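# Move mislabeled shelf cartons to the desk

## Task

Cartons stand in a row on a wall shelf, and each one should sit over the shelf label that shows its own part number. Carry every carton that sits over a non-matching label to the desk. Cartons already over their correct labels must stay exactly where they are, neither slid nor rotated. No carton may topple or be left leaning. The end state must hold on its own, without the robot propping anything up. Finish by opening the gripper and moving the robot away.

## Robot and tools

Robot: a Hello Robot Stretch 3 with a single arm. It has a two-wheeled base (0.33 m long, 0.34 m wide), a lift that slides up a vertical mast, and a telescoping arm that reaches out to the robot's right side. The base cannot move sideways, so to shift the gripper forward or back you drive the base. On-the-spot turns pivot about the point midway between the drive wheels, 0.05 m behind the front edge. Stowed, with the arm in and the wrist folded, a turn sweeps a circle of radius 0.28 m; an unfolded, level wrist reaches past that circle. In this task each finger pad pushes with at most about 25 N, so grips are weak.

Frames: the base frame has its origin on the floor between the drive wheels, x forward, y left, z up. hand_pose is reported in it, located where the closed fingertips meet. With all wrist joints at zero, that hand frame has x up, y pointing back along the arm to the mast, and z toward the robot's rear. The odometry frame is the base frame as it was when the scene began. Distances are in metres, angles in radians, except base_tilt in degrees.

Tool execute_actions: argument actions is a list holding one action, or empty to just read state and pictures. An action may contain base, joints, or both, plus an optional contact_limits. base holds exactly one key: translate_m (a relative drive from the base's current spot, forward positive, -1 to 1) or rotate_rad (a relative turn in place, left/counter-clockwise positive, -3.2 to 3.2). joints is a single dictionary, keyed by joint name, of absolute targets (not offsets): lift_m 0 to 1.1 (arm height); arm_m 0 to 0.52 (extension); wrist_yaw_rad -1.345 to 4.42 (0 along the arm, positive swings toward the front, 3.0 folds it over the base); wrist_pitch_rad -1.57 to 0.451 (0 level, negative tips the fingers down); wrist_roll_rad -2.911 to 2.911 (0 means fingers side by side, level); gripper_m -0.089 to 0.179 (larger is wider; actual fingertip gap is about 0.007 less near closed and 0.025 less fully open, zero below 0.007); head_pan_rad -3.953 to 1.73 (0 forward, positive left, -1.57 looks along the arm); head_tilt_rad -1.53 to 0.419 (negative looks down). contact_limits takes only arm_m, a motor_effort percentage 1 to 100 at which the arm halts with contact_stop; smaller is gentler but too small stops immediately, and it also caps the holding force until the next action. All motions of one action begin together. Any joint left out may still be driving toward an older target. Unknown keys or out-of-range numbers cause the whole call to be rejected with no motion. cameras chooses which images come back: head_camera, nav_camera, wrist_camera, or all; omitted or null means all, [] means none. A single action runs for at most 15 s.

Tool wait: seconds from 0 to 10; commands nothing new and returns the same readings as an empty execute_actions. Tool zoom_image: camera plus region [x0, y0, x1, y1] in pixels of that camera's most recent full image, at most 504 by 504. Tool finished_scene: pass the scene number to end it permanently; its result states whether the goal was met. Note that after a call reports a stop, further motion calls in the same reply are skipped. The simulation keeps running while the operator composes a reply, with the robot holding its last command.

Result lines: base_status and joint_status tell how each commanded motion ended: done, off_target (resting short of the target, possibly still pushing), contact_stop, time_out, torque_fault. After the last three the joint forgets its target; a lift or arm that hit something goes slack until commanded again, and a slack lift may sag under load or be shoved up by closing fingers on a surface. Wrist servos that strain for several seconds shut off for 10 s (torque_fault) and go limp. on_its_own covers uncommanded joints; its 'held at' is the target, not the actual position. motor_effort gives percent of maximum, sign toward larger joint values, with the peak of the last action in brackets; readings carry fixed biases and noise. Positive wheel effort means pushing forward. lidar_m lists 12 distances from the base origin, 30-degree sectors starting straight ahead and going counter-clockwise (4th left, 7th behind, 10th right), measured in a plane 0.17 m up, range 0.15 to 12 m, '-' for nothing seen; it misses glass, thin legs and table tops, and the robot's own body may block sectors 5, 6, 9, 10. wrist_depth_mm and head_depth_mm are 7x7 grids of median depth in mm (wrist 45 to 1000, head 280 to 4000, head grid in the sideways image orientation). base_odometry comes from wheel rotation only, so slip looks like travel; heading runs -3.142 to 3.142, left positive; turned_by_wheels and turned_by_imu give turning since the previous result; base_tilt shows forward/right lean with a few degrees of fixed bias.

Cameras: head_camera and nav_camera ride on the head and follow pan/tilt; wrist_camera is on the gripper. Calibration lines give K, distortion, and T_world_to_cam mapping base frame to camera, with small per-scene errors that grow for the wrist camera.

Gripping: close by commanding gripper_m below the object's width (lower squeezes harder, but a stall guard eases off if too hard); to let go, open at least 0.02 beyond the touching value. Neither gripper_m nor 'done' proves something is held.

Safety: the base drives fast (0.30 m/s, 1.9 rad/s) only when stowed (lift_m under 0.30, arm_m under 0.03, wrist_yaw_rad over 2.54); otherwise 0.10 m/s and 0.63 rad/s. Fold or unfold the wrist only with lift_m 0.32 to 0.95, wrist_pitch_rad -0.4 and roll near 0; once folded the lift may go down to 0.25. With yaw below -0.4 keep pitch at -0.5 or lower. Pushing against something rigid with the gripper above about 0.45 m, repeating a push after a contact_stop, or driving while hooked on something can tip the robot; if base_tilt shows a lean, back off in small steps, free the gripper, and lower lift_m near 0.2. Base, wrist and head have no contact stop. Avoid dropping cartons, slamming, hard hits, nudging the correct cartons, and leaving anything tilted.

Each tool is called as name(argument=value, ...) on one line, values as JSON.

## Session

execute_actions(actions=[])

Scene clock: 0.00 s.
base_odometry: x=+0.000 y=+0.000 heading=+0.000 (m, m, rad; odometry frame)
turned_by_wheels: +0.000 (rad since the last result)
turned_by_imu: +0.000 (rad since the last result)
base_tilt: forward=+1.9 right=+0.9 (deg)
lidar_m: 1.91 2.30 1.89 2.13 2.06 1.47 1.60 2.26 2.41 2.42 2.10 1.89
head_depth_mm: 1785 1793 1769 1779 1760 1752 1735 / 1828 1847 1827 1843 1822 1796 1810 / 1903 1908 1889 1897 1883 1870 1882 / 1954 1981 1955 1964 1930 1927 1927 / 1989 2038 2025 2010 1996 1986 1975 / 1970 2108 2115 2057 2070 2059 2059 / 2010 2193 2154 2161 2154 2141 2130
base_status: not commanded
joint_positions: lift_m=+0.386 arm_m=-0.002 wrist_yaw_rad=+3.029 wrist_pitch_rad=-0.565 wrist_roll_rad=-0.016 gripper_m=+0.037 head_pan_rad=+0.020 head_tilt_rad=+0.010
joint_status: not commanded
motor_effort: left_wheel=+0 right_wheel=+0 lift_m=+30 arm_m=+0 wrist_yaw_rad=+0 wrist_pitch_rad=+6 wrist_roll_rad=+0 gripper_m=+1 head_pan_rad=+0 head_tilt_rad=+1 (%)
hand_pose: x=+0.0017 y=+0.0596 z=+0.3675 quat_wxyz=(+0.234, +0.684, +0.161, +0.672) (m; base frame)
wrist_depth_mm: - - - - - - - / - - - - - - - / 838 843 870 907 941 937 978 / 704 697 738 728 766 784 798 / 596 607 - 627 639 651 667 / 527 547 - 566 554 564 575 / 474 - - 485 496 496 505
pictures: head_camera (sideways: a quarter turn clockwise sets it upright), nav_camera (sideways: a quarter turn counterclockwise sets it upright), wrist_camera
Images, in order (width x height): head_camera 896x504, nav_camera 672x504, wrist_camera 644x364.

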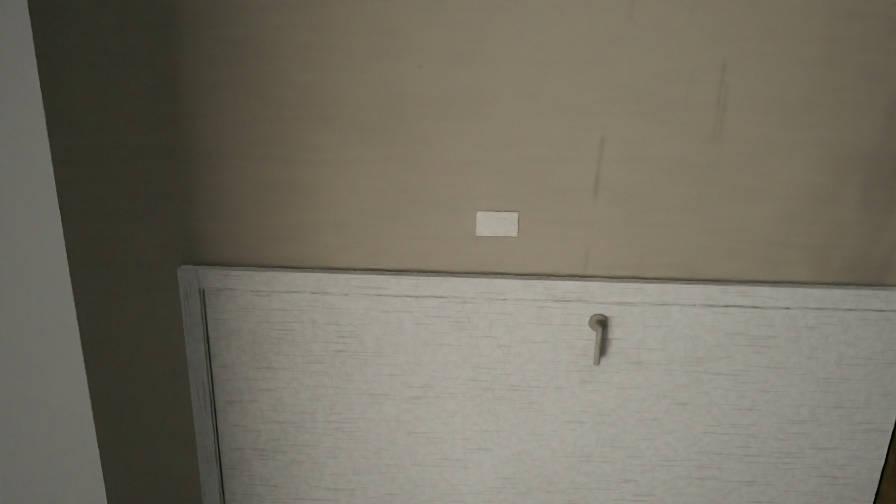

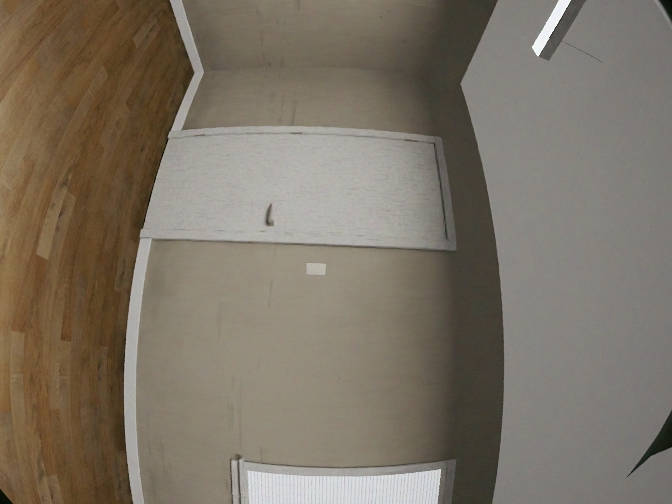

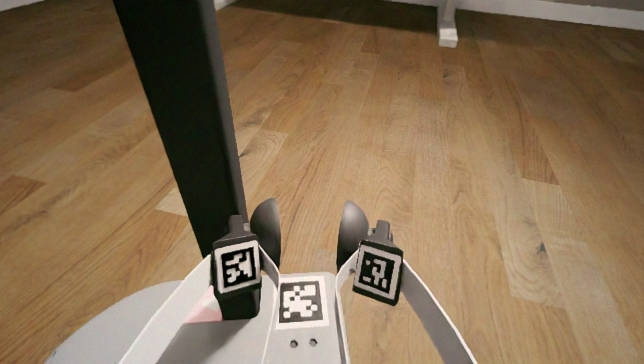

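Look around using the head.

execute_actions(actions=[{"joints":{"head_pan_rad":1.5,"head_tilt_rad":-0.4}}], cameras=["nav_camera"])

execute_actions(actions=[{"joints":{"head_pan_rad":-1.57}}], cameras=["nav_camera"])

execute_actions(actions=[{"joints":{"head_pan_rad":-3.2}}], cameras=["nav_camera"])

Scene clock: 4.33 s.
base_odometry: x=+0.000 y=+0.000 heading=+0.000 (m, m, rad; odometry frame)
turned_by_wheels: +0.000 (rad since the last result)
turned_by_imu: -0.001 (rad since the last result)
base_tilt: forward=+2.0 right=+0.8 (deg)
lidar_m: 1.90 2.29 1.89 2.13 2.06 1.47 1.61 2.26 2.41 2.42 2.09 1.89
head_depth_mm: 1960 2058 2161 1884 2265 1841 1474 / 2012 2106 2243 1943 2405 1836 1474 / 2032 2155 2271 2455 2381 1822 1480 / 2069 2223 2288 2521 2382 1821 1459 / 2113 2298 2381 2603 2343 1805 1460 / 2156 2336 2421 2658 2306 1795 1457 / 2233 2386 2545 2773 2324 1786 1440
base_status: not commanded
joint_positions: lift_m=+0.386 arm_m=-0.002 wrist_yaw_rad=+3.029 wrist_pitch_rad=-0.565 wrist_roll_rad=-0.016 gripper_m=+0.037 head_pan_rad=+1.493 head_tilt_rad=-0.395
joint_status: all done
motor_effort: left_wheel=+0(1) right_wheel=+0(0) lift_m=+30(30) arm_m=+0(0) wrist_yaw_rad=+0(0) wrist_pitch_rad=+7(7) wrist_roll_rad=+1(1) gripper_m=+0(0) head_pan_rad=+4(46) head_tilt_rad=-3(26) (%)
hand_pose: x=+0.0017 y=+0.0596 z=+0.3675 quat_wxyz=(+0.234, +0.684, +0.161, +0.672) (m; base frame)
wrist_depth_mm: - - - - - - - / - - - - - - - / 820 855 896 895 923 968 994 / 694 709 738 744 763 775 792 / 595 597 - 646 652 654 667 / 521 535 - 564 557 567 574 / 472 - - - 487 494 506
pictures: nav_camera (sideways: a quarter turn counterclockwise sets it upright)
camera_calibration (this result's frames):
nav_camera: T_world_to_cam=[[-0.00688684, 0.35081, 0.936421, -1.17766], [0.994292, -0.0973075, 0.0437666, -0.0110939], [0.106475, 0.931377, -0.348137, 0.414371], [0, 0, 0, 1]] pos_world=[-0.0411998, 0.026119, 1.24753]
Images, in order (width x height): nav_camera 672x504.

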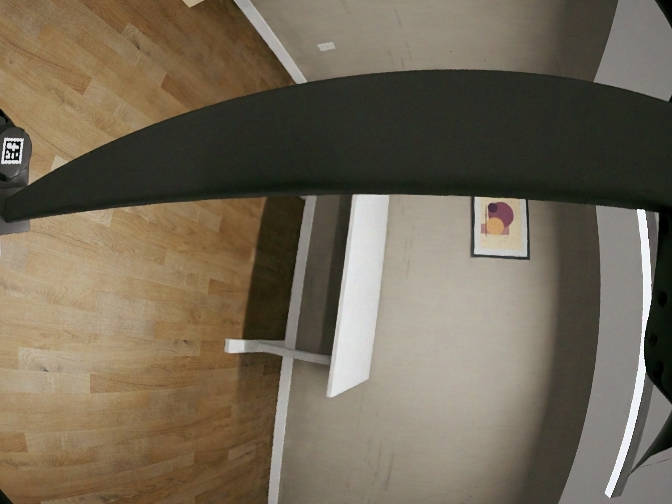

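Scene clock: 6.37 s.
base_odometry: x=+0.000 y=+0.000 heading=+0.000 (m, m, rad; odometry frame)
turned_by_wheels: +0.000 (rad since the last result)
turned_by_imu: +0.000 (rad since the last result)
base_tilt: forward=+2.0 right=+0.8 (deg)
lidar_m: 1.90 2.29 1.88 2.14 2.05 1.48 1.61 2.26 2.41 2.42 2.08 1.89
head_depth_mm: 2056 2152 2214 2439 2440 1860 1486 / 2092 2232 2317 2520 2401 1821 1463 / 2135 2267 2436 2625 2376 1826 1477 / 2202 2362 2531 2671 2366 1836 1472 / 2301 2458 2601 2809 2366 1820 1472 / 2369 2538 2695 2880 2360 1790 1452 / 2453 2619 2821 2979 2310 1789 1442
base_status: not commanded
joint_positions: lift_m=+0.386 arm_m=-0.002 wrist_yaw_rad=+3.029 wrist_pitch_rad=-0.565 wrist_roll_rad=-0.016 gripper_m=+0.037 head_pan_rad=-1.563 head_tilt_rad=-0.395
joint_status: all done
motor_effort: left_wheel=+0(1) right_wheel=+0(0) lift_m=+29(30) arm_m=+0(0) wrist_yaw_rad=+0(0) wrist_pitch_rad=+7(7) wrist_roll_rad=+0(0) gripper_m=+0(1) head_pan_rad=-4(47) head_tilt_rad=-2(2) (%)
hand_pose: x=+0.0017 y=+0.0596 z=+0.3675 quat_wxyz=(+0.234, +0.684, +0.161, +0.672) (m; base frame)
wrist_depth_mm: - - - - - - - / - - - - - - - / 824 857 870 908 955 976 975 / 697 709 731 735 756 777 790 / 597 604 - 627 648 650 663 / 521 543 - 562 557 559 578 / 471 - - - 490 503 508
pictures: nav_camera (sideways: a quarter turn counterclockwise sets it upright)
camera_calibration (this result's frames):
nav_camera: T_world_to_cam=[[0.0370172, -0.34912, 0.936346, -1.17783], [-0.998976, 0.0114725, 0.0437708, 0.00105966], [-0.0260235, -0.937008, -0.348338, 0.415441], [0, 0, 0, 1]] pos_world=[0.0554697, -0.0219449, 1.24752]
Images, in order (width x height): nav_camera 672x504.

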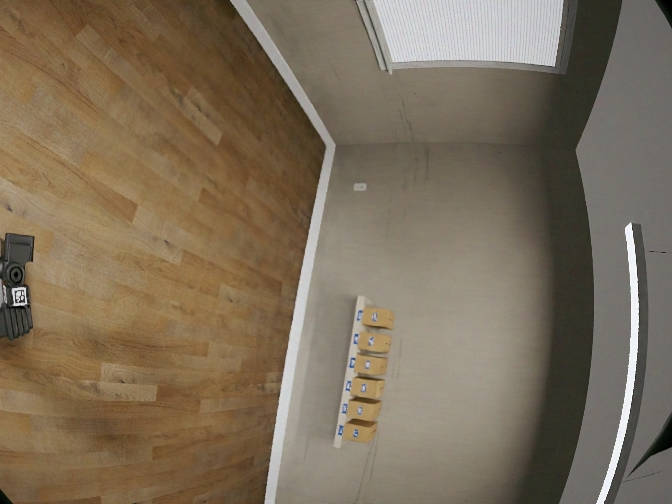

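Scene clock: 7.73 s.
base_odometry: x=+0.000 y=+0.000 heading=+0.000 (m, m, rad; odometry frame)
turned_by_wheels: +0.000 (rad since the last result)
turned_by_imu: +0.000 (rad since the last result)
base_tilt: forward=+2.0 right=+0.9 (deg)
lidar_m: 1.90 2.29 1.89 2.14 2.06 1.48 1.61 2.27 2.41 2.43 2.09 1.89
head_depth_mm: 1550 1655 1744 1806 1853 1737 1481 / 1602 1680 1796 1861 1843 1765 1477 / 1629 1735 1851 1907 1920 1785 1476 / 1660 1780 1889 1957 1962 1807 1471 / 1713 1816 1964 2007 1918 1797 1462 / 1749 1887 2011 2188 2253 1798 1448 / 1794 1937 2062 2225 2343 1776 1454
base_status: not commanded
joint_positions: lift_m=+0.386 arm_m=-0.002 wrist_yaw_rad=+3.029 wrist_pitch_rad=-0.565 wrist_roll_rad=-0.016 gripper_m=+0.037 head_pan_rad=-3.193 head_tilt_rad=-0.395
joint_status: all done
motor_effort: left_wheel=+1(0) right_wheel=+0(1) lift_m=+30(30) arm_m=+0(0) wrist_yaw_rad=+0(0) wrist_pitch_rad=+7(7) wrist_roll_rad=+1(0) gripper_m=-1(0) head_pan_rad=-4(48) head_tilt_rad=-2(2) (%)
hand_pose: x=+0.0017 y=+0.0596 z=+0.3675 quat_wxyz=(+0.234, +0.684, +0.161, +0.672) (m; base frame)
wrist_depth_mm: - - - - - - - / - - - - - - - / 834 834 867 881 955 940 977 / 681 702 742 738 751 794 789 / 596 601 - 638 630 652 664 / 519 538 - 558 553 568 571 / 478 - - - 491 504 510
pictures: nav_camera (sideways: a quarter turn counterclockwise sets it upright)
camera_calibration (this result's frames):
nav_camera: T_world_to_cam=[[-0.350731, -0.0162941, 0.936335, -1.17545], [0.0705581, 0.996547, 0.0437714, -0.00546538], [-0.933814, 0.081418, -0.34837, 0.42102], [0, 0, 0, 1]] pos_world=[-0.0187257, -0.0479849, 1.24752]
Images, in order (width x height): nav_camera 672x504.

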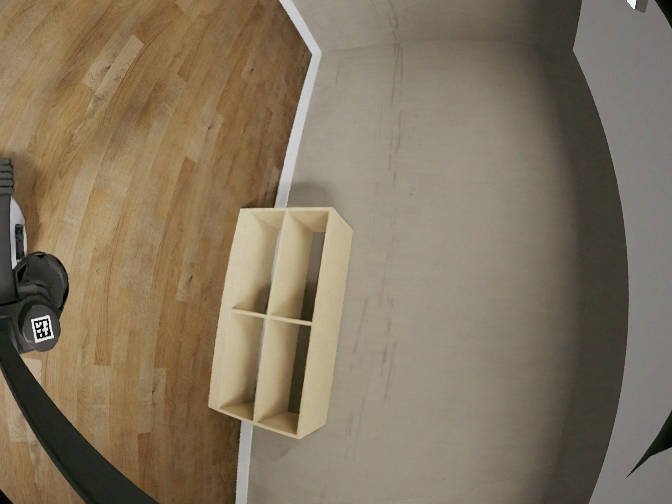

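execute_actions(actions=[{"joints":{"head_pan_rad":-1.85,"head_tilt_rad":-0.2}}], cameras=["head_camera"])

Scene clock: 11.67 s.
base_odometry: x=+0.000 y=+0.000 heading=+0.000 (m, m, rad; odometry frame)
turned_by_wheels: +0.000 (rad since the last result)
turned_by_imu: -0.001 (rad since the last result)
base_tilt: forward=+1.9 right=+0.7 (deg)
lidar_m: 1.90 2.29 1.88 2.14 2.06 1.47 1.61 2.26 2.41 2.43 2.10 1.89
head_depth_mm: 2173 2246 2308 2411 2482 2379 1782 / 2178 2233 2321 2409 2534 2366 1778 / 2193 2262 2329 2397 2508 2338 1794 / 2181 2252 2358 2355 2487 2348 1775 / 2178 2247 2360 2385 2520 2326 1758 / 2188 2248 2355 2454 2533 2320 1749 / 2219 2281 2351 2435 2563 2265 1759
base_status: not commanded
joint_positions: lift_m=+0.386 arm_m=-0.002 wrist_yaw_rad=+3.029 wrist_pitch_rad=-0.565 wrist_roll_rad=-0.016 gripper_m=+0.037 head_pan_rad=-1.857 head_tilt_rad=-0.211
joint_status: all done
motor_effort: left_wheel=+0(0) right_wheel=+0(0) lift_m=+30(29) arm_m=+0(0) wrist_yaw_rad=+0(0) wrist_pitch_rad=+6(7) wrist_roll_rad=+1(1) gripper_m=+1(1) head_pan_rad=+3(47) head_tilt_rad=+5(20) (%)
hand_pose: x=+0.0017 y=+0.0596 z=+0.3675 quat_wxyz=(+0.234, +0.684, +0.161, +0.672) (m; base frame)
wrist_depth_mm: - - - - - - - / - - - - - - - / 816 880 871 899 918 943 965 / 695 707 741 749 771 764 803 / 592 597 - 632 644 642 665 / 524 542 - 560 560 555 570 / 468 - - - 488 497 507
pictures: head_camera (sideways: a quarter turn clockwise sets it upright)
camera_calibration (this result's frames):
head_camera: T_world_to_cam=[[0.0236261, 0.180567, -0.983279, 1.29411], [0.958966, -0.282061, -0.0287549, 0.0378909], [-0.282537, -0.942251, -0.179821, 0.197368], [0, 0, 0, 1]] pos_world=[-0.0111469, -0.0370139, 1.30905]
Images, in order (width x height): head_camera 896x504.

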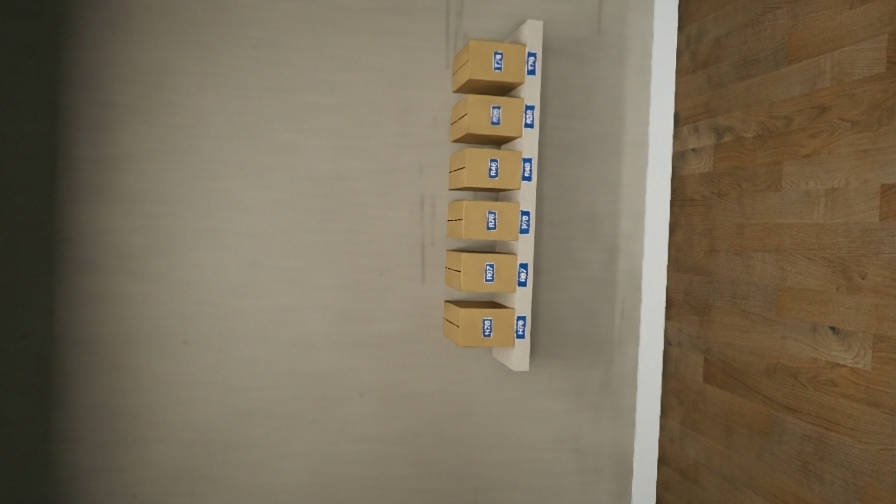

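execute_actions(actions=[{"base":{"rotate_rad":-2.04},"joints":{"lift_m":0.28,"head_pan_rad":0,"head_tilt_rad":-0.3}}], cameras=[])

execute_actions(actions=[{"base":{"translate_m":1.0}}], cameras=[])

execute_actions(actions=[{"base":{"translate_m":0.63}}], cameras=[])

execute_actions(actions=[{"base":{"rotate_rad":2.04},"joints":{"head_pan_rad":-1.57,"head_tilt_rad":-0.55}}], cameras=["head_camera","nav_camera"])

Scene clock: 22.40 s.
base_odometry: x=+0.000 y=+0.000 heading=-2.040 (m, m, rad; odometry frame)
turned_by_wheels: -2.040 (rad since the last result)
turned_by_imu: -2.062 (rad since the last result)
base_tilt: forward=+2.0 right=+0.9 (deg)
lidar_m: 2.41 2.44 2.04 1.89 1.92 2.40 1.89 2.13 2.00 1.57 1.61 2.37
head_depth_mm: 2230 2355 2485 2657 2737 2089 1637 / 2216 2347 2435 2583 2683 2090 1630 / 2176 2296 2428 2516 2650 2053 1618 / 2173 2247 2377 2248 2601 2044 1611 / 2093 2206 2375 2242 2547 2038 1607 / 2060 2169 2294 2210 2522 2043 1588 / 2064 2174 2273 2237 2482 2009 1580
base_status: done
joint_positions: lift_m=+0.281 arm_m=-0.002 wrist_yaw_rad=+3.029 wrist_pitch_rad=-0.565 wrist_roll_rad=-0.016 gripper_m=+0.037 head_pan_rad=-0.007 head_tilt_rad=-0.297
joint_status: all done
motor_effort: left_wheel=+3(18) right_wheel=-3(9) lift_m=+13(25) arm_m=+0(1) wrist_yaw_rad=+0(0) wrist_pitch_rad=+6(7) wrist_roll_rad=+1(1) gripper_m=+1(1) head_pan_rad=+3(46) head_tilt_rad=-2(9) (%)
hand_pose: x=+0.0017 y=+0.0596 z=+0.2619 quat_wxyz=(+0.234, +0.684, +0.161, +0.672) (m; base frame)
wrist_depth_mm: - - - - - - - / 819 831 905 913 956 962 - / 656 690 703 719 726 761 773 / 546 549 592 584 600 616 624 / 475 506 - - 507 510 530 / - - - - 442 446 452 / - - - - 383 392 398
pictures: none
No camera images: the call's "cameras" was empty. Leave "cameras" out to get every camera's image.

Scene clock: 27.50 s.
base_odometry: x=-0.452 y=-0.892 heading=-2.040 (m, m, rad; odometry frame)
turned_by_wheels: +0.000 (rad since the last result)
turned_by_imu: +0.003 (rad since the last result)
base_tilt: forward=+2.1 right=+0.7 (deg)
lidar_m: 1.43 1.45 1.83 2.01 2.03 2.57 2.88 2.81 1.65 1.40 1.77 1.53
head_depth_mm: 1292 1363 1449 1531 1623 1727 1632 / 1285 1350 1428 1503 1319 1693 1626 / 1271 1328 1393 1469 1306 1666 1615 / 1249 1326 1383 1450 1270 1651 1609 / 1225 1307 1362 1424 1246 1607 1592 / 1219 1272 1343 1398 1221 1590 1589 / 1208 1269 1324 1369 1220 1552 1576
base_status: done
joint_positions: lift_m=+0.281 arm_m=-0.002 wrist_yaw_rad=+3.029 wrist_pitch_rad=-0.565 wrist_roll_rad=-0.016 gripper_m=+0.037 head_pan_rad=-0.007 head_tilt_rad=-0.297
joint_status: not commanded
motor_effort: left_wheel=+3(15) right_wheel=-2(5) lift_m=+13(12) arm_m=+0(0) wrist_yaw_rad=+0(0) wrist_pitch_rad=+6(6) wrist_roll_rad=+0(1) gripper_m=+0(1) head_pan_rad=+4(4) head_tilt_rad=-1(2) (%)
hand_pose: x=+0.0017 y=+0.0596 z=+0.2619 quat_wxyz=(+0.234, +0.684, +0.161, +0.672) (m; base frame)
wrist_depth_mm: - - - - - - - / 811 822 892 929 970 956 - / 669 684 693 715 744 754 785 / 547 563 592 581 596 611 630 / 478 512 - - 508 519 529 / - - - - 446 449 454 / - - - - 386 391 399
pictures: none
No camera images: the call's "cameras" was empty. Leave "cameras" out to get every camera's image.

Scene clock: 31.23 s.
base_odometry: x=-0.737 y=-1.454 heading=-2.040 (m, m, rad; odometry frame)
turned_by_wheels: +0.000 (rad since the last result)
turned_by_imu: +0.002 (rad since the last result)
base_tilt: forward=+1.9 right=+0.9 (deg)
lidar_m: 0.80 0.82 1.03 2.08 2.10 2.68 3.48 2.51 1.61 1.67 1.30 0.86
head_depth_mm: 714 753 791 840 893 768 686 / 707 741 784 826 873 826 676 / 694 730 770 815 856 762 656 / 686 721 759 798 844 822 714 / 677 713 749 792 834 752 634 / 669 701 739 778 823 843 638 / 660 691 728 766 805 758 622
base_status: done
joint_positions: lift_m=+0.281 arm_m=-0.002 wrist_yaw_rad=+3.029 wrist_pitch_rad=-0.565 wrist_roll_rad=-0.016 gripper_m=+0.037 head_pan_rad=-0.007 head_tilt_rad=-0.297
joint_status: not commanded
motor_effort: left_wheel=+3(14) right_wheel=-1(5) lift_m=+13(13) arm_m=+0(0) wrist_yaw_rad=+0(0) wrist_pitch_rad=+7(7) wrist_roll_rad=+0(1) gripper_m=+0(1) head_pan_rad=+4(4) head_tilt_rad=-1(1) (%)
hand_pose: x=+0.0017 y=+0.0596 z=+0.2619 quat_wxyz=(+0.234, +0.684, +0.161, +0.672) (m; base frame)
wrist_depth_mm: - - - - - - 759 / 833 846 892 907 953 928 771 / 665 664 690 726 743 755 730 / 559 553 587 588 598 615 627 / 478 518 - - 514 516 521 / - - - - 441 445 462 / - - - - 385 399 404
pictures: none
No camera images: the call's "cameras" was empty. Leave "cameras" out to get every camera's image.

Scene clock: 33.80 s.
base_odometry: x=-0.737 y=-1.454 heading=+0.000 (m, m, rad; odometry frame)
turned_by_wheels: +2.040 (rad since the last result)
turned_by_imu: +2.059 (rad since the last result)
base_tilt: forward=+2.0 right=+0.8 (deg)
lidar_m: 2.09 2.55 3.48 2.51 1.77 1.67 1.41 0.89 0.80 0.81 0.99 1.93
head_depth_mm: 654 704 765 827 713 688 1160 / 673 727 790 860 821 733 1214 / 692 754 818 875 712 771 1251 / 716 778 854 910 738 796 1287 / 740 806 886 920 758 831 1296 / 767 835 926 934 808 1329 1307 / 793 870 961 901 819 1398 1304
base_status: done
joint_positions: lift_m=+0.281 arm_m=-0.002 wrist_yaw_rad=+3.029 wrist_pitch_rad=-0.565 wrist_roll_rad=-0.016 gripper_m=+0.037 head_pan_rad=-1.563 head_tilt_rad=-0.543
joint_status: all done
motor_effort: left_wheel=-2(11) right_wheel=+3(14) lift_m=+12(13) arm_m=-1(0) wrist_yaw_rad=+0(1) wrist_pitch_rad=+6(6) wrist_roll_rad=+1(0) gripper_m=-1(0) head_pan_rad=-5(47) head_tilt_rad=-3(19) (%)
hand_pose: x=+0.0017 y=+0.0596 z=+0.2619 quat_wxyz=(+0.234, +0.684, +0.161, +0.672) (m; base frame)
wrist_depth_mm: - - - - - - - / 823 828 873 922 936 - - / 653 670 697 701 755 758 778 / 543 554 589 599 611 615 636 / 476 511 - - 511 519 526 / - - - - 441 446 452 / - - - - 383 396 397
pictures: head_camera (sideways: a quarter turn clockwise sets it upright), nav_camera (sideways: a quarter turn counterclockwise sets it upright)
camera_calibration (this result's frames):
head_camera: T_world_to_cam=[[-0.0321668, 0.490652, -0.870762, 1.14756], [0.999481, 0.0175031, -0.0270592, 0.0354239], [0.00196434, -0.87118, -0.49096, 0.600556], [0, 0, 0, 1]] pos_world=[0.000327963, -0.0404791, 1.29506]
nav_camera: T_world_to_cam=[[0.0379744, -0.483914, 0.874291, -1.09687], [-0.998921, 0.00503517, 0.0461746, -0.00206147], [-0.0267467, -0.875101, -0.483201, 0.590941], [0, 0, 0, 1]] pos_world=[0.0553995, -0.0136476, 1.24462]
Images, in order (width x height): head_camera 896x504, nav_camera 672x504.

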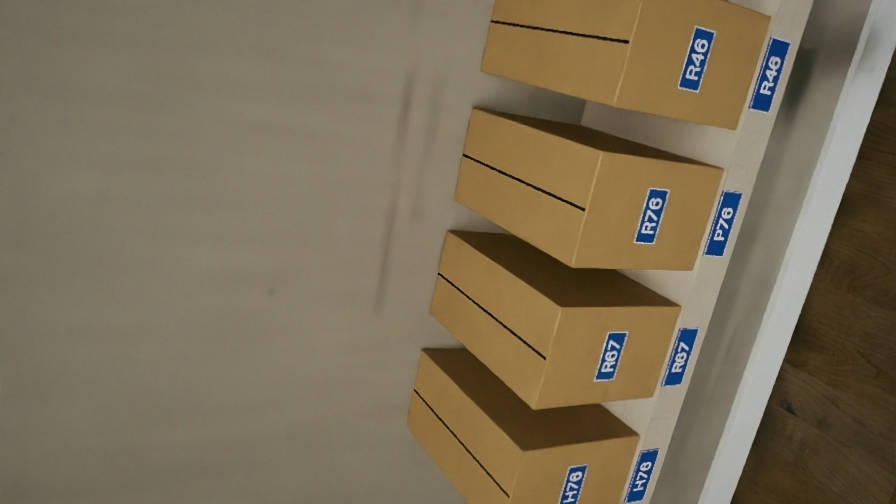

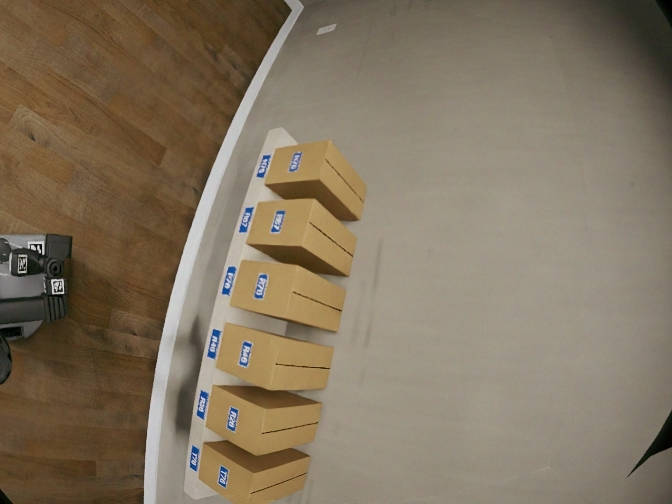

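execute_actions(actions=[{"joints":{"head_pan_rad":-2.1}}], cameras=["head_camera"])

Scene clock: 36.33 s.
base_odometry: x=-0.737 y=-1.454 heading=+0.000 (m, m, rad; odometry frame)
turned_by_wheels: +0.000 (rad since the last result)
turned_by_imu: +0.000 (rad since the last result)
base_tilt: forward=+2.0 right=+0.9 (deg)
lidar_m: 2.09 2.55 3.48 2.50 1.76 1.67 1.40 0.89 0.80 0.81 0.99 1.92
head_depth_mm: 724 793 877 956 765 854 1339 / 712 779 856 911 794 836 1335 / 699 763 841 908 733 798 1307 / 688 749 822 881 753 796 1286 / 675 736 807 871 705 760 1257 / 664 725 790 855 716 758 1243 / 654 713 777 836 736 732 1217
base_status: not commanded
joint_positions: lift_m=+0.281 arm_m=-0.002 wrist_yaw_rad=+3.029 wrist_pitch_rad=-0.565 wrist_roll_rad=-0.016 gripper_m=+0.037 head_pan_rad=-2.093 head_tilt_rad=-0.543
joint_status: all done
motor_effort: left_wheel=-2(3) right_wheel=+3(3) lift_m=+12(13) arm_m=+0(0) wrist_yaw_rad=+0(0) wrist_pitch_rad=+6(7) wrist_roll_rad=+0(0) gripper_m=+0(1) head_pan_rad=-5(39) head_tilt_rad=-3(3) (%)
hand_pose: x=+0.0017 y=+0.0596 z=+0.2619 quat_wxyz=(+0.234, +0.684, +0.161, +0.672) (m; base frame)
wrist_depth_mm: - - - - - - - / 826 846 891 912 948 - - / 660 675 695 714 727 762 774 / 551 555 584 572 601 608 635 / 473 510 - - 515 518 528 / - - - - 442 447 459 / - - - - 388 398 399
pictures: head_camera (sideways: a quarter turn clockwise sets it upright)
camera_calibration (this result's frames):
head_camera: T_world_to_cam=[[0.220175, 0.439656, -0.870761, 1.14602], [0.871333, -0.489946, -0.0270592, 0.0362056], [-0.438523, -0.752765, -0.490961, 0.603243], [0, 0, 0, 1]] pos_world=[-0.0193355, -0.0320142, 1.29506]
Images, in order (width x height): head_camera 896x504.

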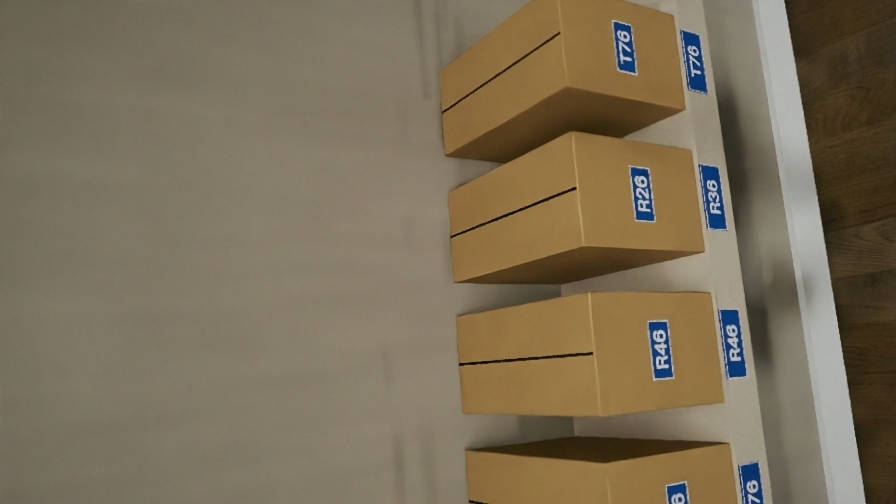

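execute_actions(actions=[{"base":{"rotate_rad":-0.34},"joints":{"lift_m":0.45,"wrist_pitch_rad":-0.4,"wrist_roll_rad":0,"head_pan_rad":-1.57,"head_tilt_rad":-0.6}}], cameras=[])

execute_actions(actions=[{"joints":{"wrist_yaw_rad":0,"gripper_m":0.179}}], cameras=[])

execute_actions(actions=[{"base":{"translate_m":0.15},"joints":{"wrist_pitch_rad":0,"lift_m":0.68}}])

Scene clock: 50.60 s.
base_odometry: x=-0.737 y=-1.454 heading=-0.340 (m, m, rad; odometry frame)
turned_by_wheels: -0.340 (rad since the last result)
turned_by_imu: -0.345 (rad since the last result)
base_tilt: forward=+1.9 right=+0.9 (deg)
lidar_m: 2.08 2.17 2.98 3.51 2.02 1.61 1.67 1.13 0.83 0.80 0.84 1.16
head_depth_mm: 676 741 824 886 744 805 1290 / 675 740 821 855 714 803 1278 / 676 742 818 875 741 819 1287 / 671 739 819 846 712 797 1279 / 674 739 817 876 741 811 1273 / 673 736 816 833 711 797 1268 / 672 738 815 862 741 800 1264
base_status: done
joint_positions: lift_m=+0.449 arm_m=-0.002 wrist_yaw_rad=+3.029 wrist_pitch_rad=-0.418 wrist_roll_rad=-0.007 gripper_m=+0.037 head_pan_rad=-1.577 head_tilt_rad=-0.593
joint_status: all done
motor_effort: left_wheel=+4(14) right_wheel=-3(9) lift_m=+45(47) arm_m=-1(0) wrist_yaw_rad=+0(0) wrist_pitch_rad=+9(9) wrist_roll_rad=+4(6) gripper_m=+0(0) head_pan_rad=+4(36) head_tilt_rad=-3(12) (%)
hand_pose: x=+0.0040 y=+0.0803 z=+0.4620 quat_wxyz=(+0.185, +0.696, +0.108, +0.685) (m; base frame)
wrist_depth_mm: - - - - - - - / - - - - - - - / - - - - - - - / 957 984 - - - - - / 789 786 - 826 860 854 883 / 678 680 - 677 711 721 740 / 582 584 581 597 604 613 629
pictures: none
No camera images: the call's "cameras" was empty. Leave "cameras" out to get every camera's image.

Scene clock: 53.13 s.
base_odometry: x=-0.737 y=-1.454 heading=-0.340 (m, m, rad; odometry frame)
turned_by_wheels: +0.000 (rad since the last result)
turned_by_imu: +0.000 (rad since the last result)
base_tilt: forward=+2.0 right=+0.8 (deg)
lidar_m: 2.08 2.17 2.98 3.58 2.01 1.60 1.67 1.13 0.83 0.80 0.84 1.16
head_depth_mm: 676 742 823 888 742 807 1284 / 675 742 818 851 714 803 1287 / 675 738 822 872 740 820 1284 / 675 742 822 843 711 802 1276 / 672 739 816 869 742 817 1280 / 672 739 819 835 710 797 1272 / 670 738 817 862 737 798 1262
base_status: not commanded
joint_positions: lift_m=+0.449 arm_m=-0.002 wrist_yaw_rad=+0.003 wrist_pitch_rad=-0.418 wrist_roll_rad=-0.006 gripper_m=+0.134 head_pan_rad=-1.577 head_tilt_rad=-0.593
joint_status: gripper_m off_target (ended at +0.134, target +0.179); the others done
motor_effort: left_wheel=+4(4) right_wheel=-3(2) lift_m=+45(45) arm_m=+0(0) wrist_yaw_rad=-2(0) wrist_pitch_rad=+9(9) wrist_roll_rad=+4(4) gripper_m=+100(100) head_pan_rad=+4(3) head_tilt_rad=-3(3) (%)
hand_pose: x=-0.0208 y=-0.3671 z=+0.4620 quat_wxyz=(+0.694, +0.148, -0.689, -0.145) (m; base frame)
wrist_depth_mm: 510 514 508 511 504 509 496 / 564 558 554 555 549 543 540 / 603 609 600 599 598 596 598 / 679 675 668 677 668 668 650 / 723 733 758 741 733 717 747 / 684 639 685 694 700 757 736 / 571 590 594 593 614 613 620
pictures: none
No camera images: the call's "cameras" was empty. Leave "cameras" out to get every camera's image.

Scene clock: 56.07 s.
base_odometry: x=-0.595 y=-1.504 heading=-0.340 (m, m, rad; odometry frame)
turned_by_wheels: +0.000 (rad since the last result)
turned_by_imu: +0.000 (rad since the last result)
base_tilt: forward=+1.9 right=+0.8 (deg)
lidar_m: 1.93 2.01 2.78 3.46 2.12 1.73 1.82 1.13 0.83 0.81 0.84 1.16
head_depth_mm: 678 744 823 876 745 809 1294 / 677 741 826 852 715 804 1283 / 676 742 823 887 746 800 1278 / 675 740 821 843 714 801 1312 / 675 742 823 874 812 813 1271 / 675 742 822 833 712 783 1272 / 674 737 821 874 722 801 1262
base_status: done
joint_positions: lift_m=+0.679 arm_m=-0.002 wrist_yaw_rad=+0.003 wrist_pitch_rad=-0.020 wrist_roll_rad=-0.006 gripper_m=+0.179 head_pan_rad=-1.577 head_tilt_rad=-0.593
joint_status: all done
on_its_own: gripper_m moved +0.045 to your old target +0.179
motor_effort: left_wheel=+3(11) right_wheel=-3(5) lift_m=+45(46) arm_m=+0(1) wrist_yaw_rad=-2(2) wrist_pitch_rad=+10(11) wrist_roll_rad=+4(4) gripper_m=+0(100) head_pan_rad=+4(4) head_tilt_rad=-3(3) (%)
hand_pose: x=-0.0208 y=-0.3984 z=+0.7888 quat_wxyz=(+0.709, +0.008, -0.705, -0.006) (m; base frame)
wrist_depth_mm: 528 532 524 520 524 519 526 / 539 552 540 547 537 541 542 / 393 478 557 556 554 559 553 / 330 319 331 319 323 318 321 / 332 328 331 328 335 328 328 / - 344 348 339 345 343 339 / 345 345 348 346 352 346 346
pictures: head_camera (sideways: a quarter turn clockwise sets it upright), nav_camera (sideways: a quarter turn counterclockwise sets it upright), wrist_camera
camera_calibration (this result's frames):
head_camera: T_world_to_cam=[[-0.0249797, 0.533513, -0.845423, 1.11447], [0.999636, 0.00474053, -0.0265447, 0.0347514], [-0.0101542, -0.845778, -0.533438, 0.655897], [0, 0, 0, 1]] pos_world=[-0.000239526, -0.0400047, 1.293]
nav_camera: T_world_to_cam=[[0.0308806, -0.52704, 0.849279, -1.06421], [-0.998765, 0.0168148, 0.0467509, -0.00280975], [-0.0389201, -0.849674, -0.52587, 0.646534], [0, 0, 0, 1]] pos_world=[0.0552203, -0.0114906, 1.24393]
wrist_camera: T_world_to_cam=[[-0.999003, 0.0336795, 0.0293037, -0.0336132], [-0.0222692, 0.192953, -0.980955, 0.878145], [-0.0386923, -0.98063, -0.192011, -0.0749994], [0, 0, 0, 1]] pos_world=[-0.016926, -0.241855, 0.848005]
Images, in order (width x height): head_camera 896x504, nav_camera 672x504, wrist_camera 644x364.

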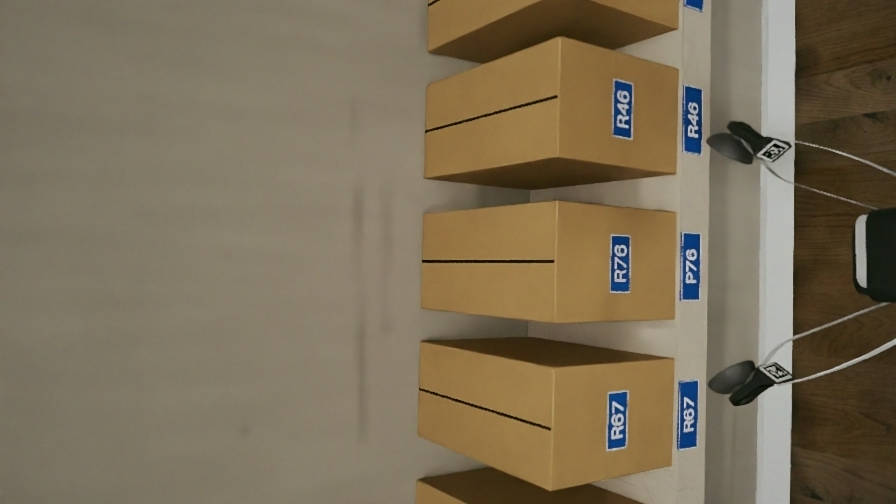

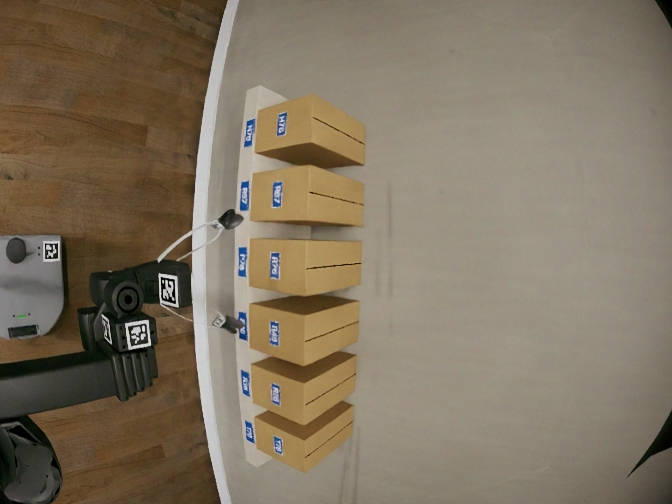

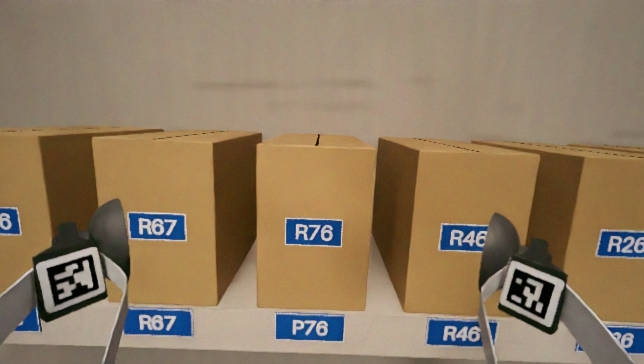

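execute_actions(actions=[{"joints":{"gripper_m":0.15,"lift_m":0.655,"arm_m":0.1}}], cameras=["head_camera","wrist_camera"])

Scene clock: 66.63 s.
base_odometry: x=-0.595 y=-1.504 heading=-0.340 (m, m, rad; odometry frame)
turned_by_wheels: +0.000 (rad since the last result)
turned_by_imu: -0.001 (rad since the last result)
base_tilt: forward=+2.0 right=+0.7 (deg)
lidar_m: 1.93 2.01 2.78 3.47 2.12 1.73 1.82 1.13 0.83 0.80 0.84 1.16
head_depth_mm: 675 742 823 881 746 808 1298 / 677 742 828 855 713 805 1312 / 676 741 824 888 747 817 1310 / 675 741 822 847 713 782 - / 677 742 818 874 804 806 1264 / 674 741 820 833 713 803 1264 / 674 740 827 871 717 800 1261
base_status: not commanded
joint_positions: lift_m=+0.656 arm_m=+0.100 wrist_yaw_rad=+0.002 wrist_pitch_rad=-0.020 wrist_roll_rad=-0.006 gripper_m=+0.150 head_pan_rad=-1.577 head_tilt_rad=-0.593
joint_status: all done
motor_effort: left_wheel=+4(4) right_wheel=-3(3) lift_m=+12(42) arm_m=+4(4) wrist_yaw_rad=-1(2) wrist_pitch_rad=+10(11) wrist_roll_rad=+4(4) gripper_m=-2(100) head_pan_rad=+3(4) head_tilt_rad=-4(3) (%)
hand_pose: x=-0.0209 y=-0.5004 z=+0.7653 quat_wxyz=(+0.709, +0.008, -0.705, -0.006) (m; base frame)
wrist_depth_mm: 436 433 433 433 430 426 429 / 447 450 439 443 442 445 443 / 211 213 256 211 300 216 450 / 217 215 219 216 233 215 213 / 222 221 226 223 258 222 223 / 230 235 234 230 254 - 231 / 237 240 243 239 248 238 260
pictures: head_camera (sideways: a quarter turn clockwise sets it upright), wrist_camera
camera_calibration (this result's frames):
head_camera: T_world_to_cam=[[-0.0249966, 0.533512, -0.845423, 1.11447], [0.999636, 0.0047721, -0.0265447, 0.0347514], [-0.0101275, -0.845779, -0.533438, 0.655897], [0, 0, 0, 1]] pos_world=[-0.000238262, -0.0400049, 1.293]
wrist_camera: T_world_to_cam=[[-0.99899, 0.0340606, 0.0292997, -0.0293951], [-0.022196, 0.192854, -0.980976, 0.87478], [-0.0390632, -0.980636, -0.191903, -0.179574], [0, 0, 0, 1]] pos_world=[-0.0169635, -0.3438, 0.824539]
Images, in order (width x height): head_camera 896x504, wrist_camera 644x364.

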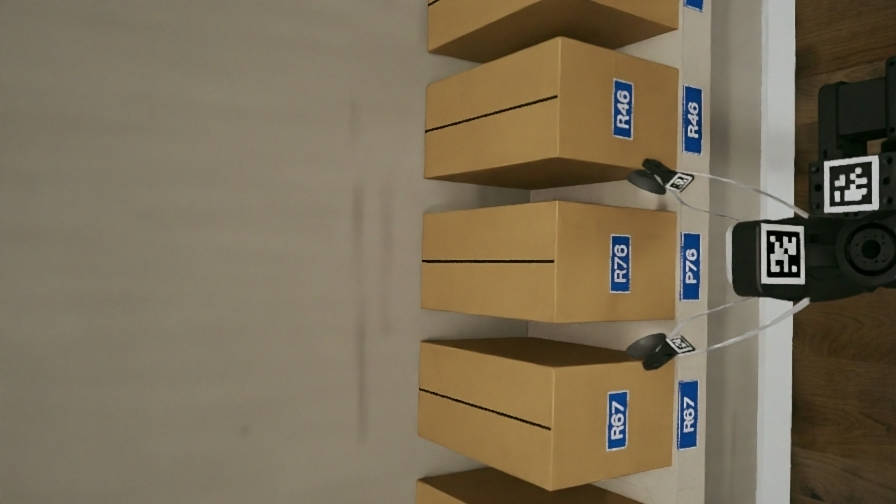

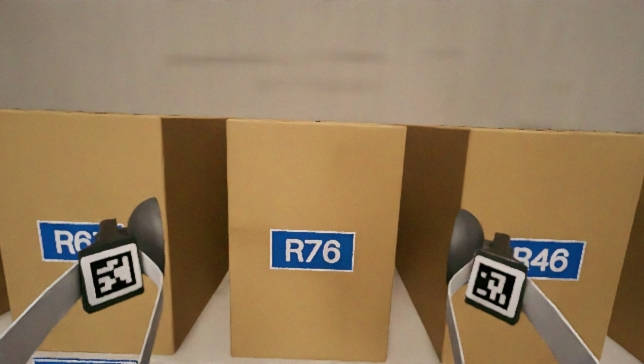

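execute_actions(actions=[{"base":{"translate_m":-0.005},"joints":{"gripper_m":0.135,"arm_m":0.13}}], cameras=["head_camera","wrist_camera"])

Scene clock: 72.53 s.
base_odometry: x=-0.600 y=-1.502 heading=-0.339 (m, m, rad; odometry frame)
turned_by_wheels: +0.000 (rad since the last result)
turned_by_imu: -0.001 (rad since the last result)
base_tilt: forward=+1.9 right=+0.9 (deg)
lidar_m: 1.94 2.02 2.78 3.48 2.11 1.73 1.81 1.13 0.83 0.81 0.84 1.16
head_depth_mm: 678 744 823 878 750 809 1286 / 677 742 825 852 715 805 - / 676 741 822 887 733 803 - / 678 742 823 843 714 777 - / 676 741 821 871 727 801 1274 / 676 741 820 832 718 801 1266 / 674 740 820 874 718 800 1267
base_status: done
joint_positions: lift_m=+0.656 arm_m=+0.130 wrist_yaw_rad=+0.002 wrist_pitch_rad=-0.020 wrist_roll_rad=-0.006 gripper_m=+0.135 head_pan_rad=-1.577 head_tilt_rad=-0.593
joint_status: all done
motor_effort: left_wheel=+4(6) right_wheel=-2(8) lift_m=+12(13) arm_m=+3(4) wrist_yaw_rad=-2(1) wrist_pitch_rad=+11(10) wrist_roll_rad=+4(4) gripper_m=-1(100) head_pan_rad=+3(3) head_tilt_rad=-4(3) (%)
hand_pose: x=-0.0209 y=-0.5304 z=+0.7653 quat_wxyz=(+0.709, +0.008, -0.705, -0.006) (m; base frame)
wrist_depth_mm: 401 405 405 404 408 400 404 / 417 417 414 415 412 417 414 / 180 205 182 181 285 204 421 / 185 193 186 184 222 186 184 / 192 192 193 192 194 191 191 / 197 214 199 198 268 195 197 / 206 207 206 205 238 206 204
pictures: head_camera (sideways: a quarter turn clockwise sets it upright), wrist_camera
camera_calibration (this result's frames):
head_camera: T_world_to_cam=[[-0.0249973, 0.533512, -0.845423, 1.11447], [0.999636, 0.00477342, -0.0265447, 0.0347514], [-0.0101264, -0.845779, -0.533438, 0.655897], [0, 0, 0, 1]] pos_world=[-0.00023821, -0.0400049, 1.293]
wrist_camera: T_world_to_cam=[[-0.998989, 0.0340847, 0.0292997, -0.0283664], [-0.0221914, 0.192855, -0.980976, 0.880567], [-0.0390869, -0.980635, -0.191903, -0.208999], [0, 0, 0, 1]] pos_world=[-0.0169659, -0.373806, 0.824539]
Images, in order (width x height): head_camera 896x504, wrist_camera 644x364.

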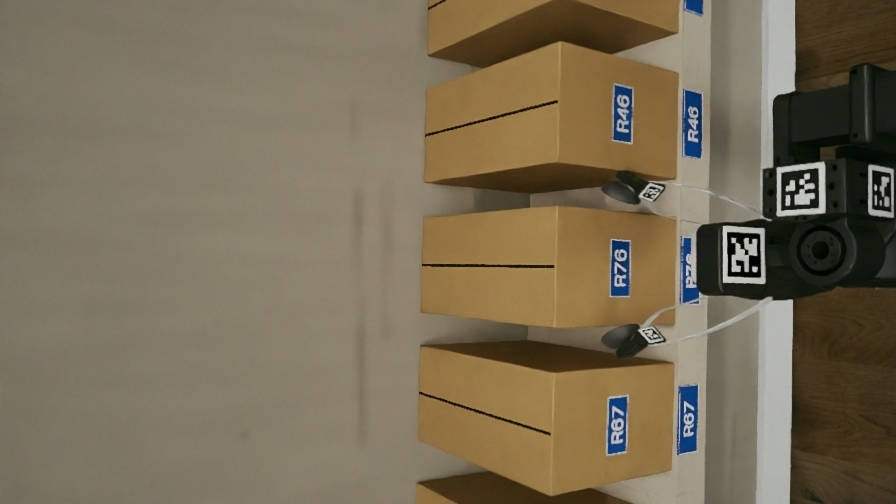

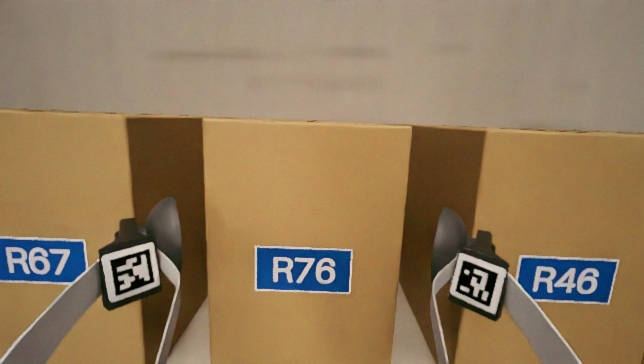

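execute_actions(actions=[{"joints":{"arm_m":0.165},"contact_limits":{"arm_m":12}}], cameras=["head_camera","wrist_camera"])

Scene clock: 79.20 s.
base_odometry: x=-0.600 y=-1.502 heading=-0.339 (m, m, rad; odometry frame)
turned_by_wheels: +0.000 (rad since the last result)
turned_by_imu: -0.001 (rad since the last result)
base_tilt: forward=+1.9 right=+0.8 (deg)
lidar_m: 1.93 2.02 2.79 3.49 2.12 1.72 1.81 1.13 0.83 0.80 0.84 1.16
head_depth_mm: 678 745 824 880 746 810 1286 / 677 745 822 852 717 790 - / 677 745 823 884 732 798 - / 675 743 822 840 714 - - / 676 740 822 874 730 800 1276 / 673 740 818 833 720 805 1260 / 674 740 818 872 720 803 1257
base_status: not commanded
joint_positions: lift_m=+0.656 arm_m=+0.165 wrist_yaw_rad=+0.002 wrist_pitch_rad=-0.020 wrist_roll_rad=-0.006 gripper_m=+0.135 head_pan_rad=-1.577 head_tilt_rad=-0.593
joint_status: all done
motor_effort: left_wheel=+4(3) right_wheel=-2(2) lift_m=+12(12) arm_m=+4(3) wrist_yaw_rad=-2(1) wrist_pitch_rad=+10(10) wrist_roll_rad=+4(4) gripper_m=+0(0) head_pan_rad=+3(4) head_tilt_rad=-3(4) (%)
contact_limits: arm_m 12 (drawing in: default 22, maximum 36; extending or still: default 30, maximum 49)
hand_pose: x=-0.0209 y=-0.5654 z=+0.7653 quat_wxyz=(+0.709, +0.008, -0.705, -0.006) (m; base frame)
wrist_depth_mm: 374 373 368 371 371 371 370 / 385 383 385 383 385 379 380 / 146 189 146 146 229 208 389 / 149 185 150 149 150 160 149 / 154 169 154 154 155 156 154 / 158 212 160 159 161 159 160 / 166 199 166 166 168 168 165
pictures: head_camera (sideways: a quarter turn clockwise sets it upright), wrist_camera
camera_calibration (this result's frames):
head_camera: T_world_to_cam=[[-0.0249973, 0.533512, -0.845423, 1.11447], [0.999636, 0.00477342, -0.0265447, 0.0347514], [-0.0101264, -0.845779, -0.533438, 0.655897], [0, 0, 0, 1]] pos_world=[-0.00023821, -0.0400049, 1.293]
wrist_camera: T_world_to_cam=[[-0.998989, 0.0340908, 0.0292996, -0.0271715], [-0.0221901, 0.192855, -0.980976, 0.887317], [-0.0390929, -0.980635, -0.191903, -0.243322], [0, 0, 0, 1]] pos_world=[-0.0169665, -0.408807, 0.824539]
Images, in order (width x height): head_camera 896x504, wrist_camera 644x364.

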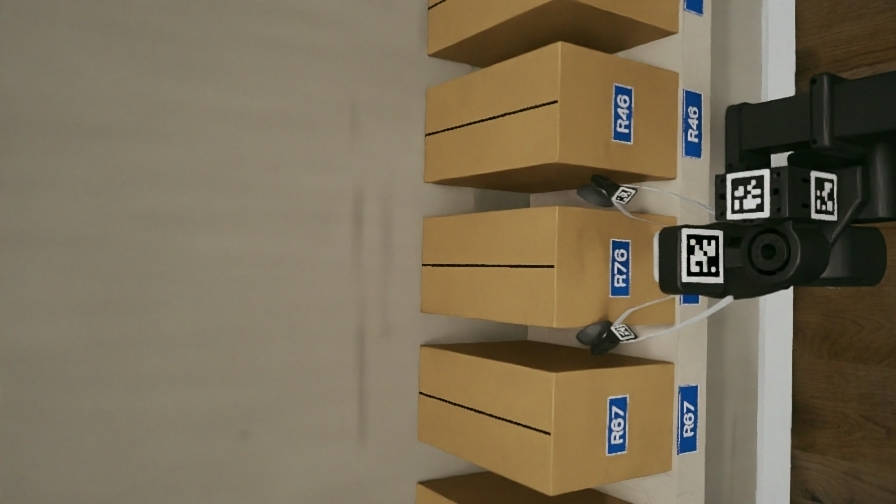

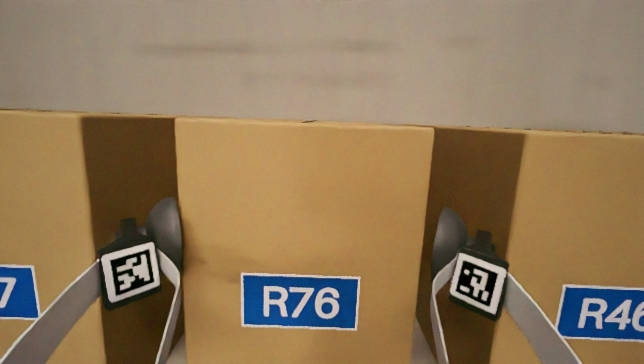

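execute_actions(actions=[{"joints":{"arm_m":0.21},"contact_limits":{"arm_m":12}}], cameras=["head_camera","wrist_camera"])

Scene clock: 82.90 s.
base_odometry: x=-0.600 y=-1.502 heading=-0.340 (m, m, rad; odometry frame)
turned_by_wheels: +0.000 (rad since the last result)
turned_by_imu: -0.001 (rad since the last result)
base_tilt: forward=+2.0 right=+0.8 (deg)
lidar_m: 1.94 2.01 2.78 3.48 2.11 1.72 1.81 1.13 0.83 0.81 0.84 1.16
head_depth_mm: 677 741 823 875 749 807 1284 / 678 745 827 856 718 786 - / 677 742 823 877 735 800 1228 / 677 745 822 846 714 - 1230 / 674 741 822 872 752 815 1273 / 675 740 820 831 718 801 1270 / 674 740 819 870 718 803 1264
base_status: not commanded
joint_positions: lift_m=+0.656 arm_m=+0.204 wrist_yaw_rad=+0.001 wrist_pitch_rad=-0.024 wrist_roll_rad=-0.006 gripper_m=+0.135 head_pan_rad=-1.577 head_tilt_rad=-0.593
joint_status: arm_m contact_stop (moved +0.039 of +0.045)
on_its_own: arm_m is slack since a contact_stop, until your next command for it (your +0.210 is given up)
motor_effort: left_wheel=+2(4) right_wheel=+0(3) lift_m=+12(13) arm_m=+1(14) wrist_yaw_rad=-1(2) wrist_pitch_rad=+13(14) wrist_roll_rad=+4(3) gripper_m=-24(24) head_pan_rad=+3(3) head_tilt_rad=-3(3) (%)
contact_limits: arm_m 12 (drawing in: default 22, maximum 36; extending or still: default 30, maximum 49)
hand_pose: x=-0.0213 y=-0.6042 z=+0.7642 quat_wxyz=(+0.709, +0.009, -0.705, -0.009) (m; base frame)
wrist_depth_mm: 334 338 338 335 333 333 334 / 345 347 349 343 345 343 344 / 140 165 112 113 113 180 220 / 137 157 115 115 115 155 112 / 136 120 119 119 119 153 116 / - 124 123 124 123 - 118 / 144 172 128 128 128 172 122
pictures: head_camera (sideways: a quarter turn clockwise sets it upright), wrist_camera
camera_calibration (this result's frames):
head_camera: T_world_to_cam=[[-0.0250033, 0.533559, -0.845393, 1.11443], [0.999636, 0.00478668, -0.0265441, 0.0347506], [-0.0101162, -0.84575, -0.533484, 0.655958], [0, 0, 0, 1]] pos_world=[-0.000237734, -0.0400045, 1.293]
wrist_camera: T_world_to_cam=[[-0.998941, 0.0353347, 0.0294703, -0.0255437], [-0.0219335, 0.197346, -0.980088, 0.895699], [-0.040447, -0.979697, -0.196362, -0.277699], [0, 0, 0, 1]] pos_world=[-0.0171029, -0.447921, 0.824087]
Images, in order (width x height): head_camera 896x504, wrist_camera 644x364.

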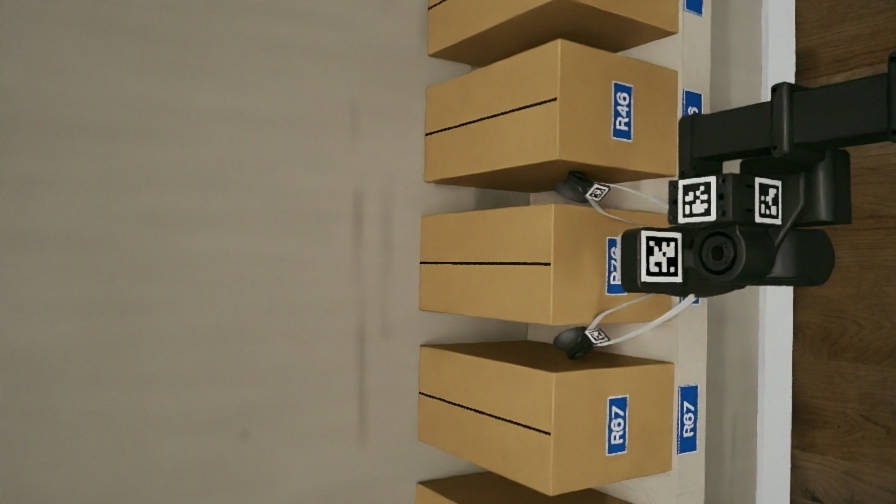

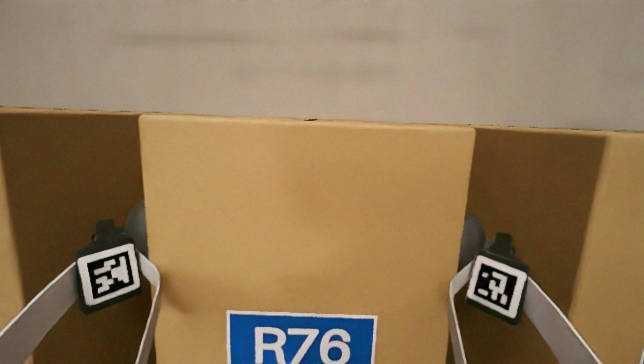

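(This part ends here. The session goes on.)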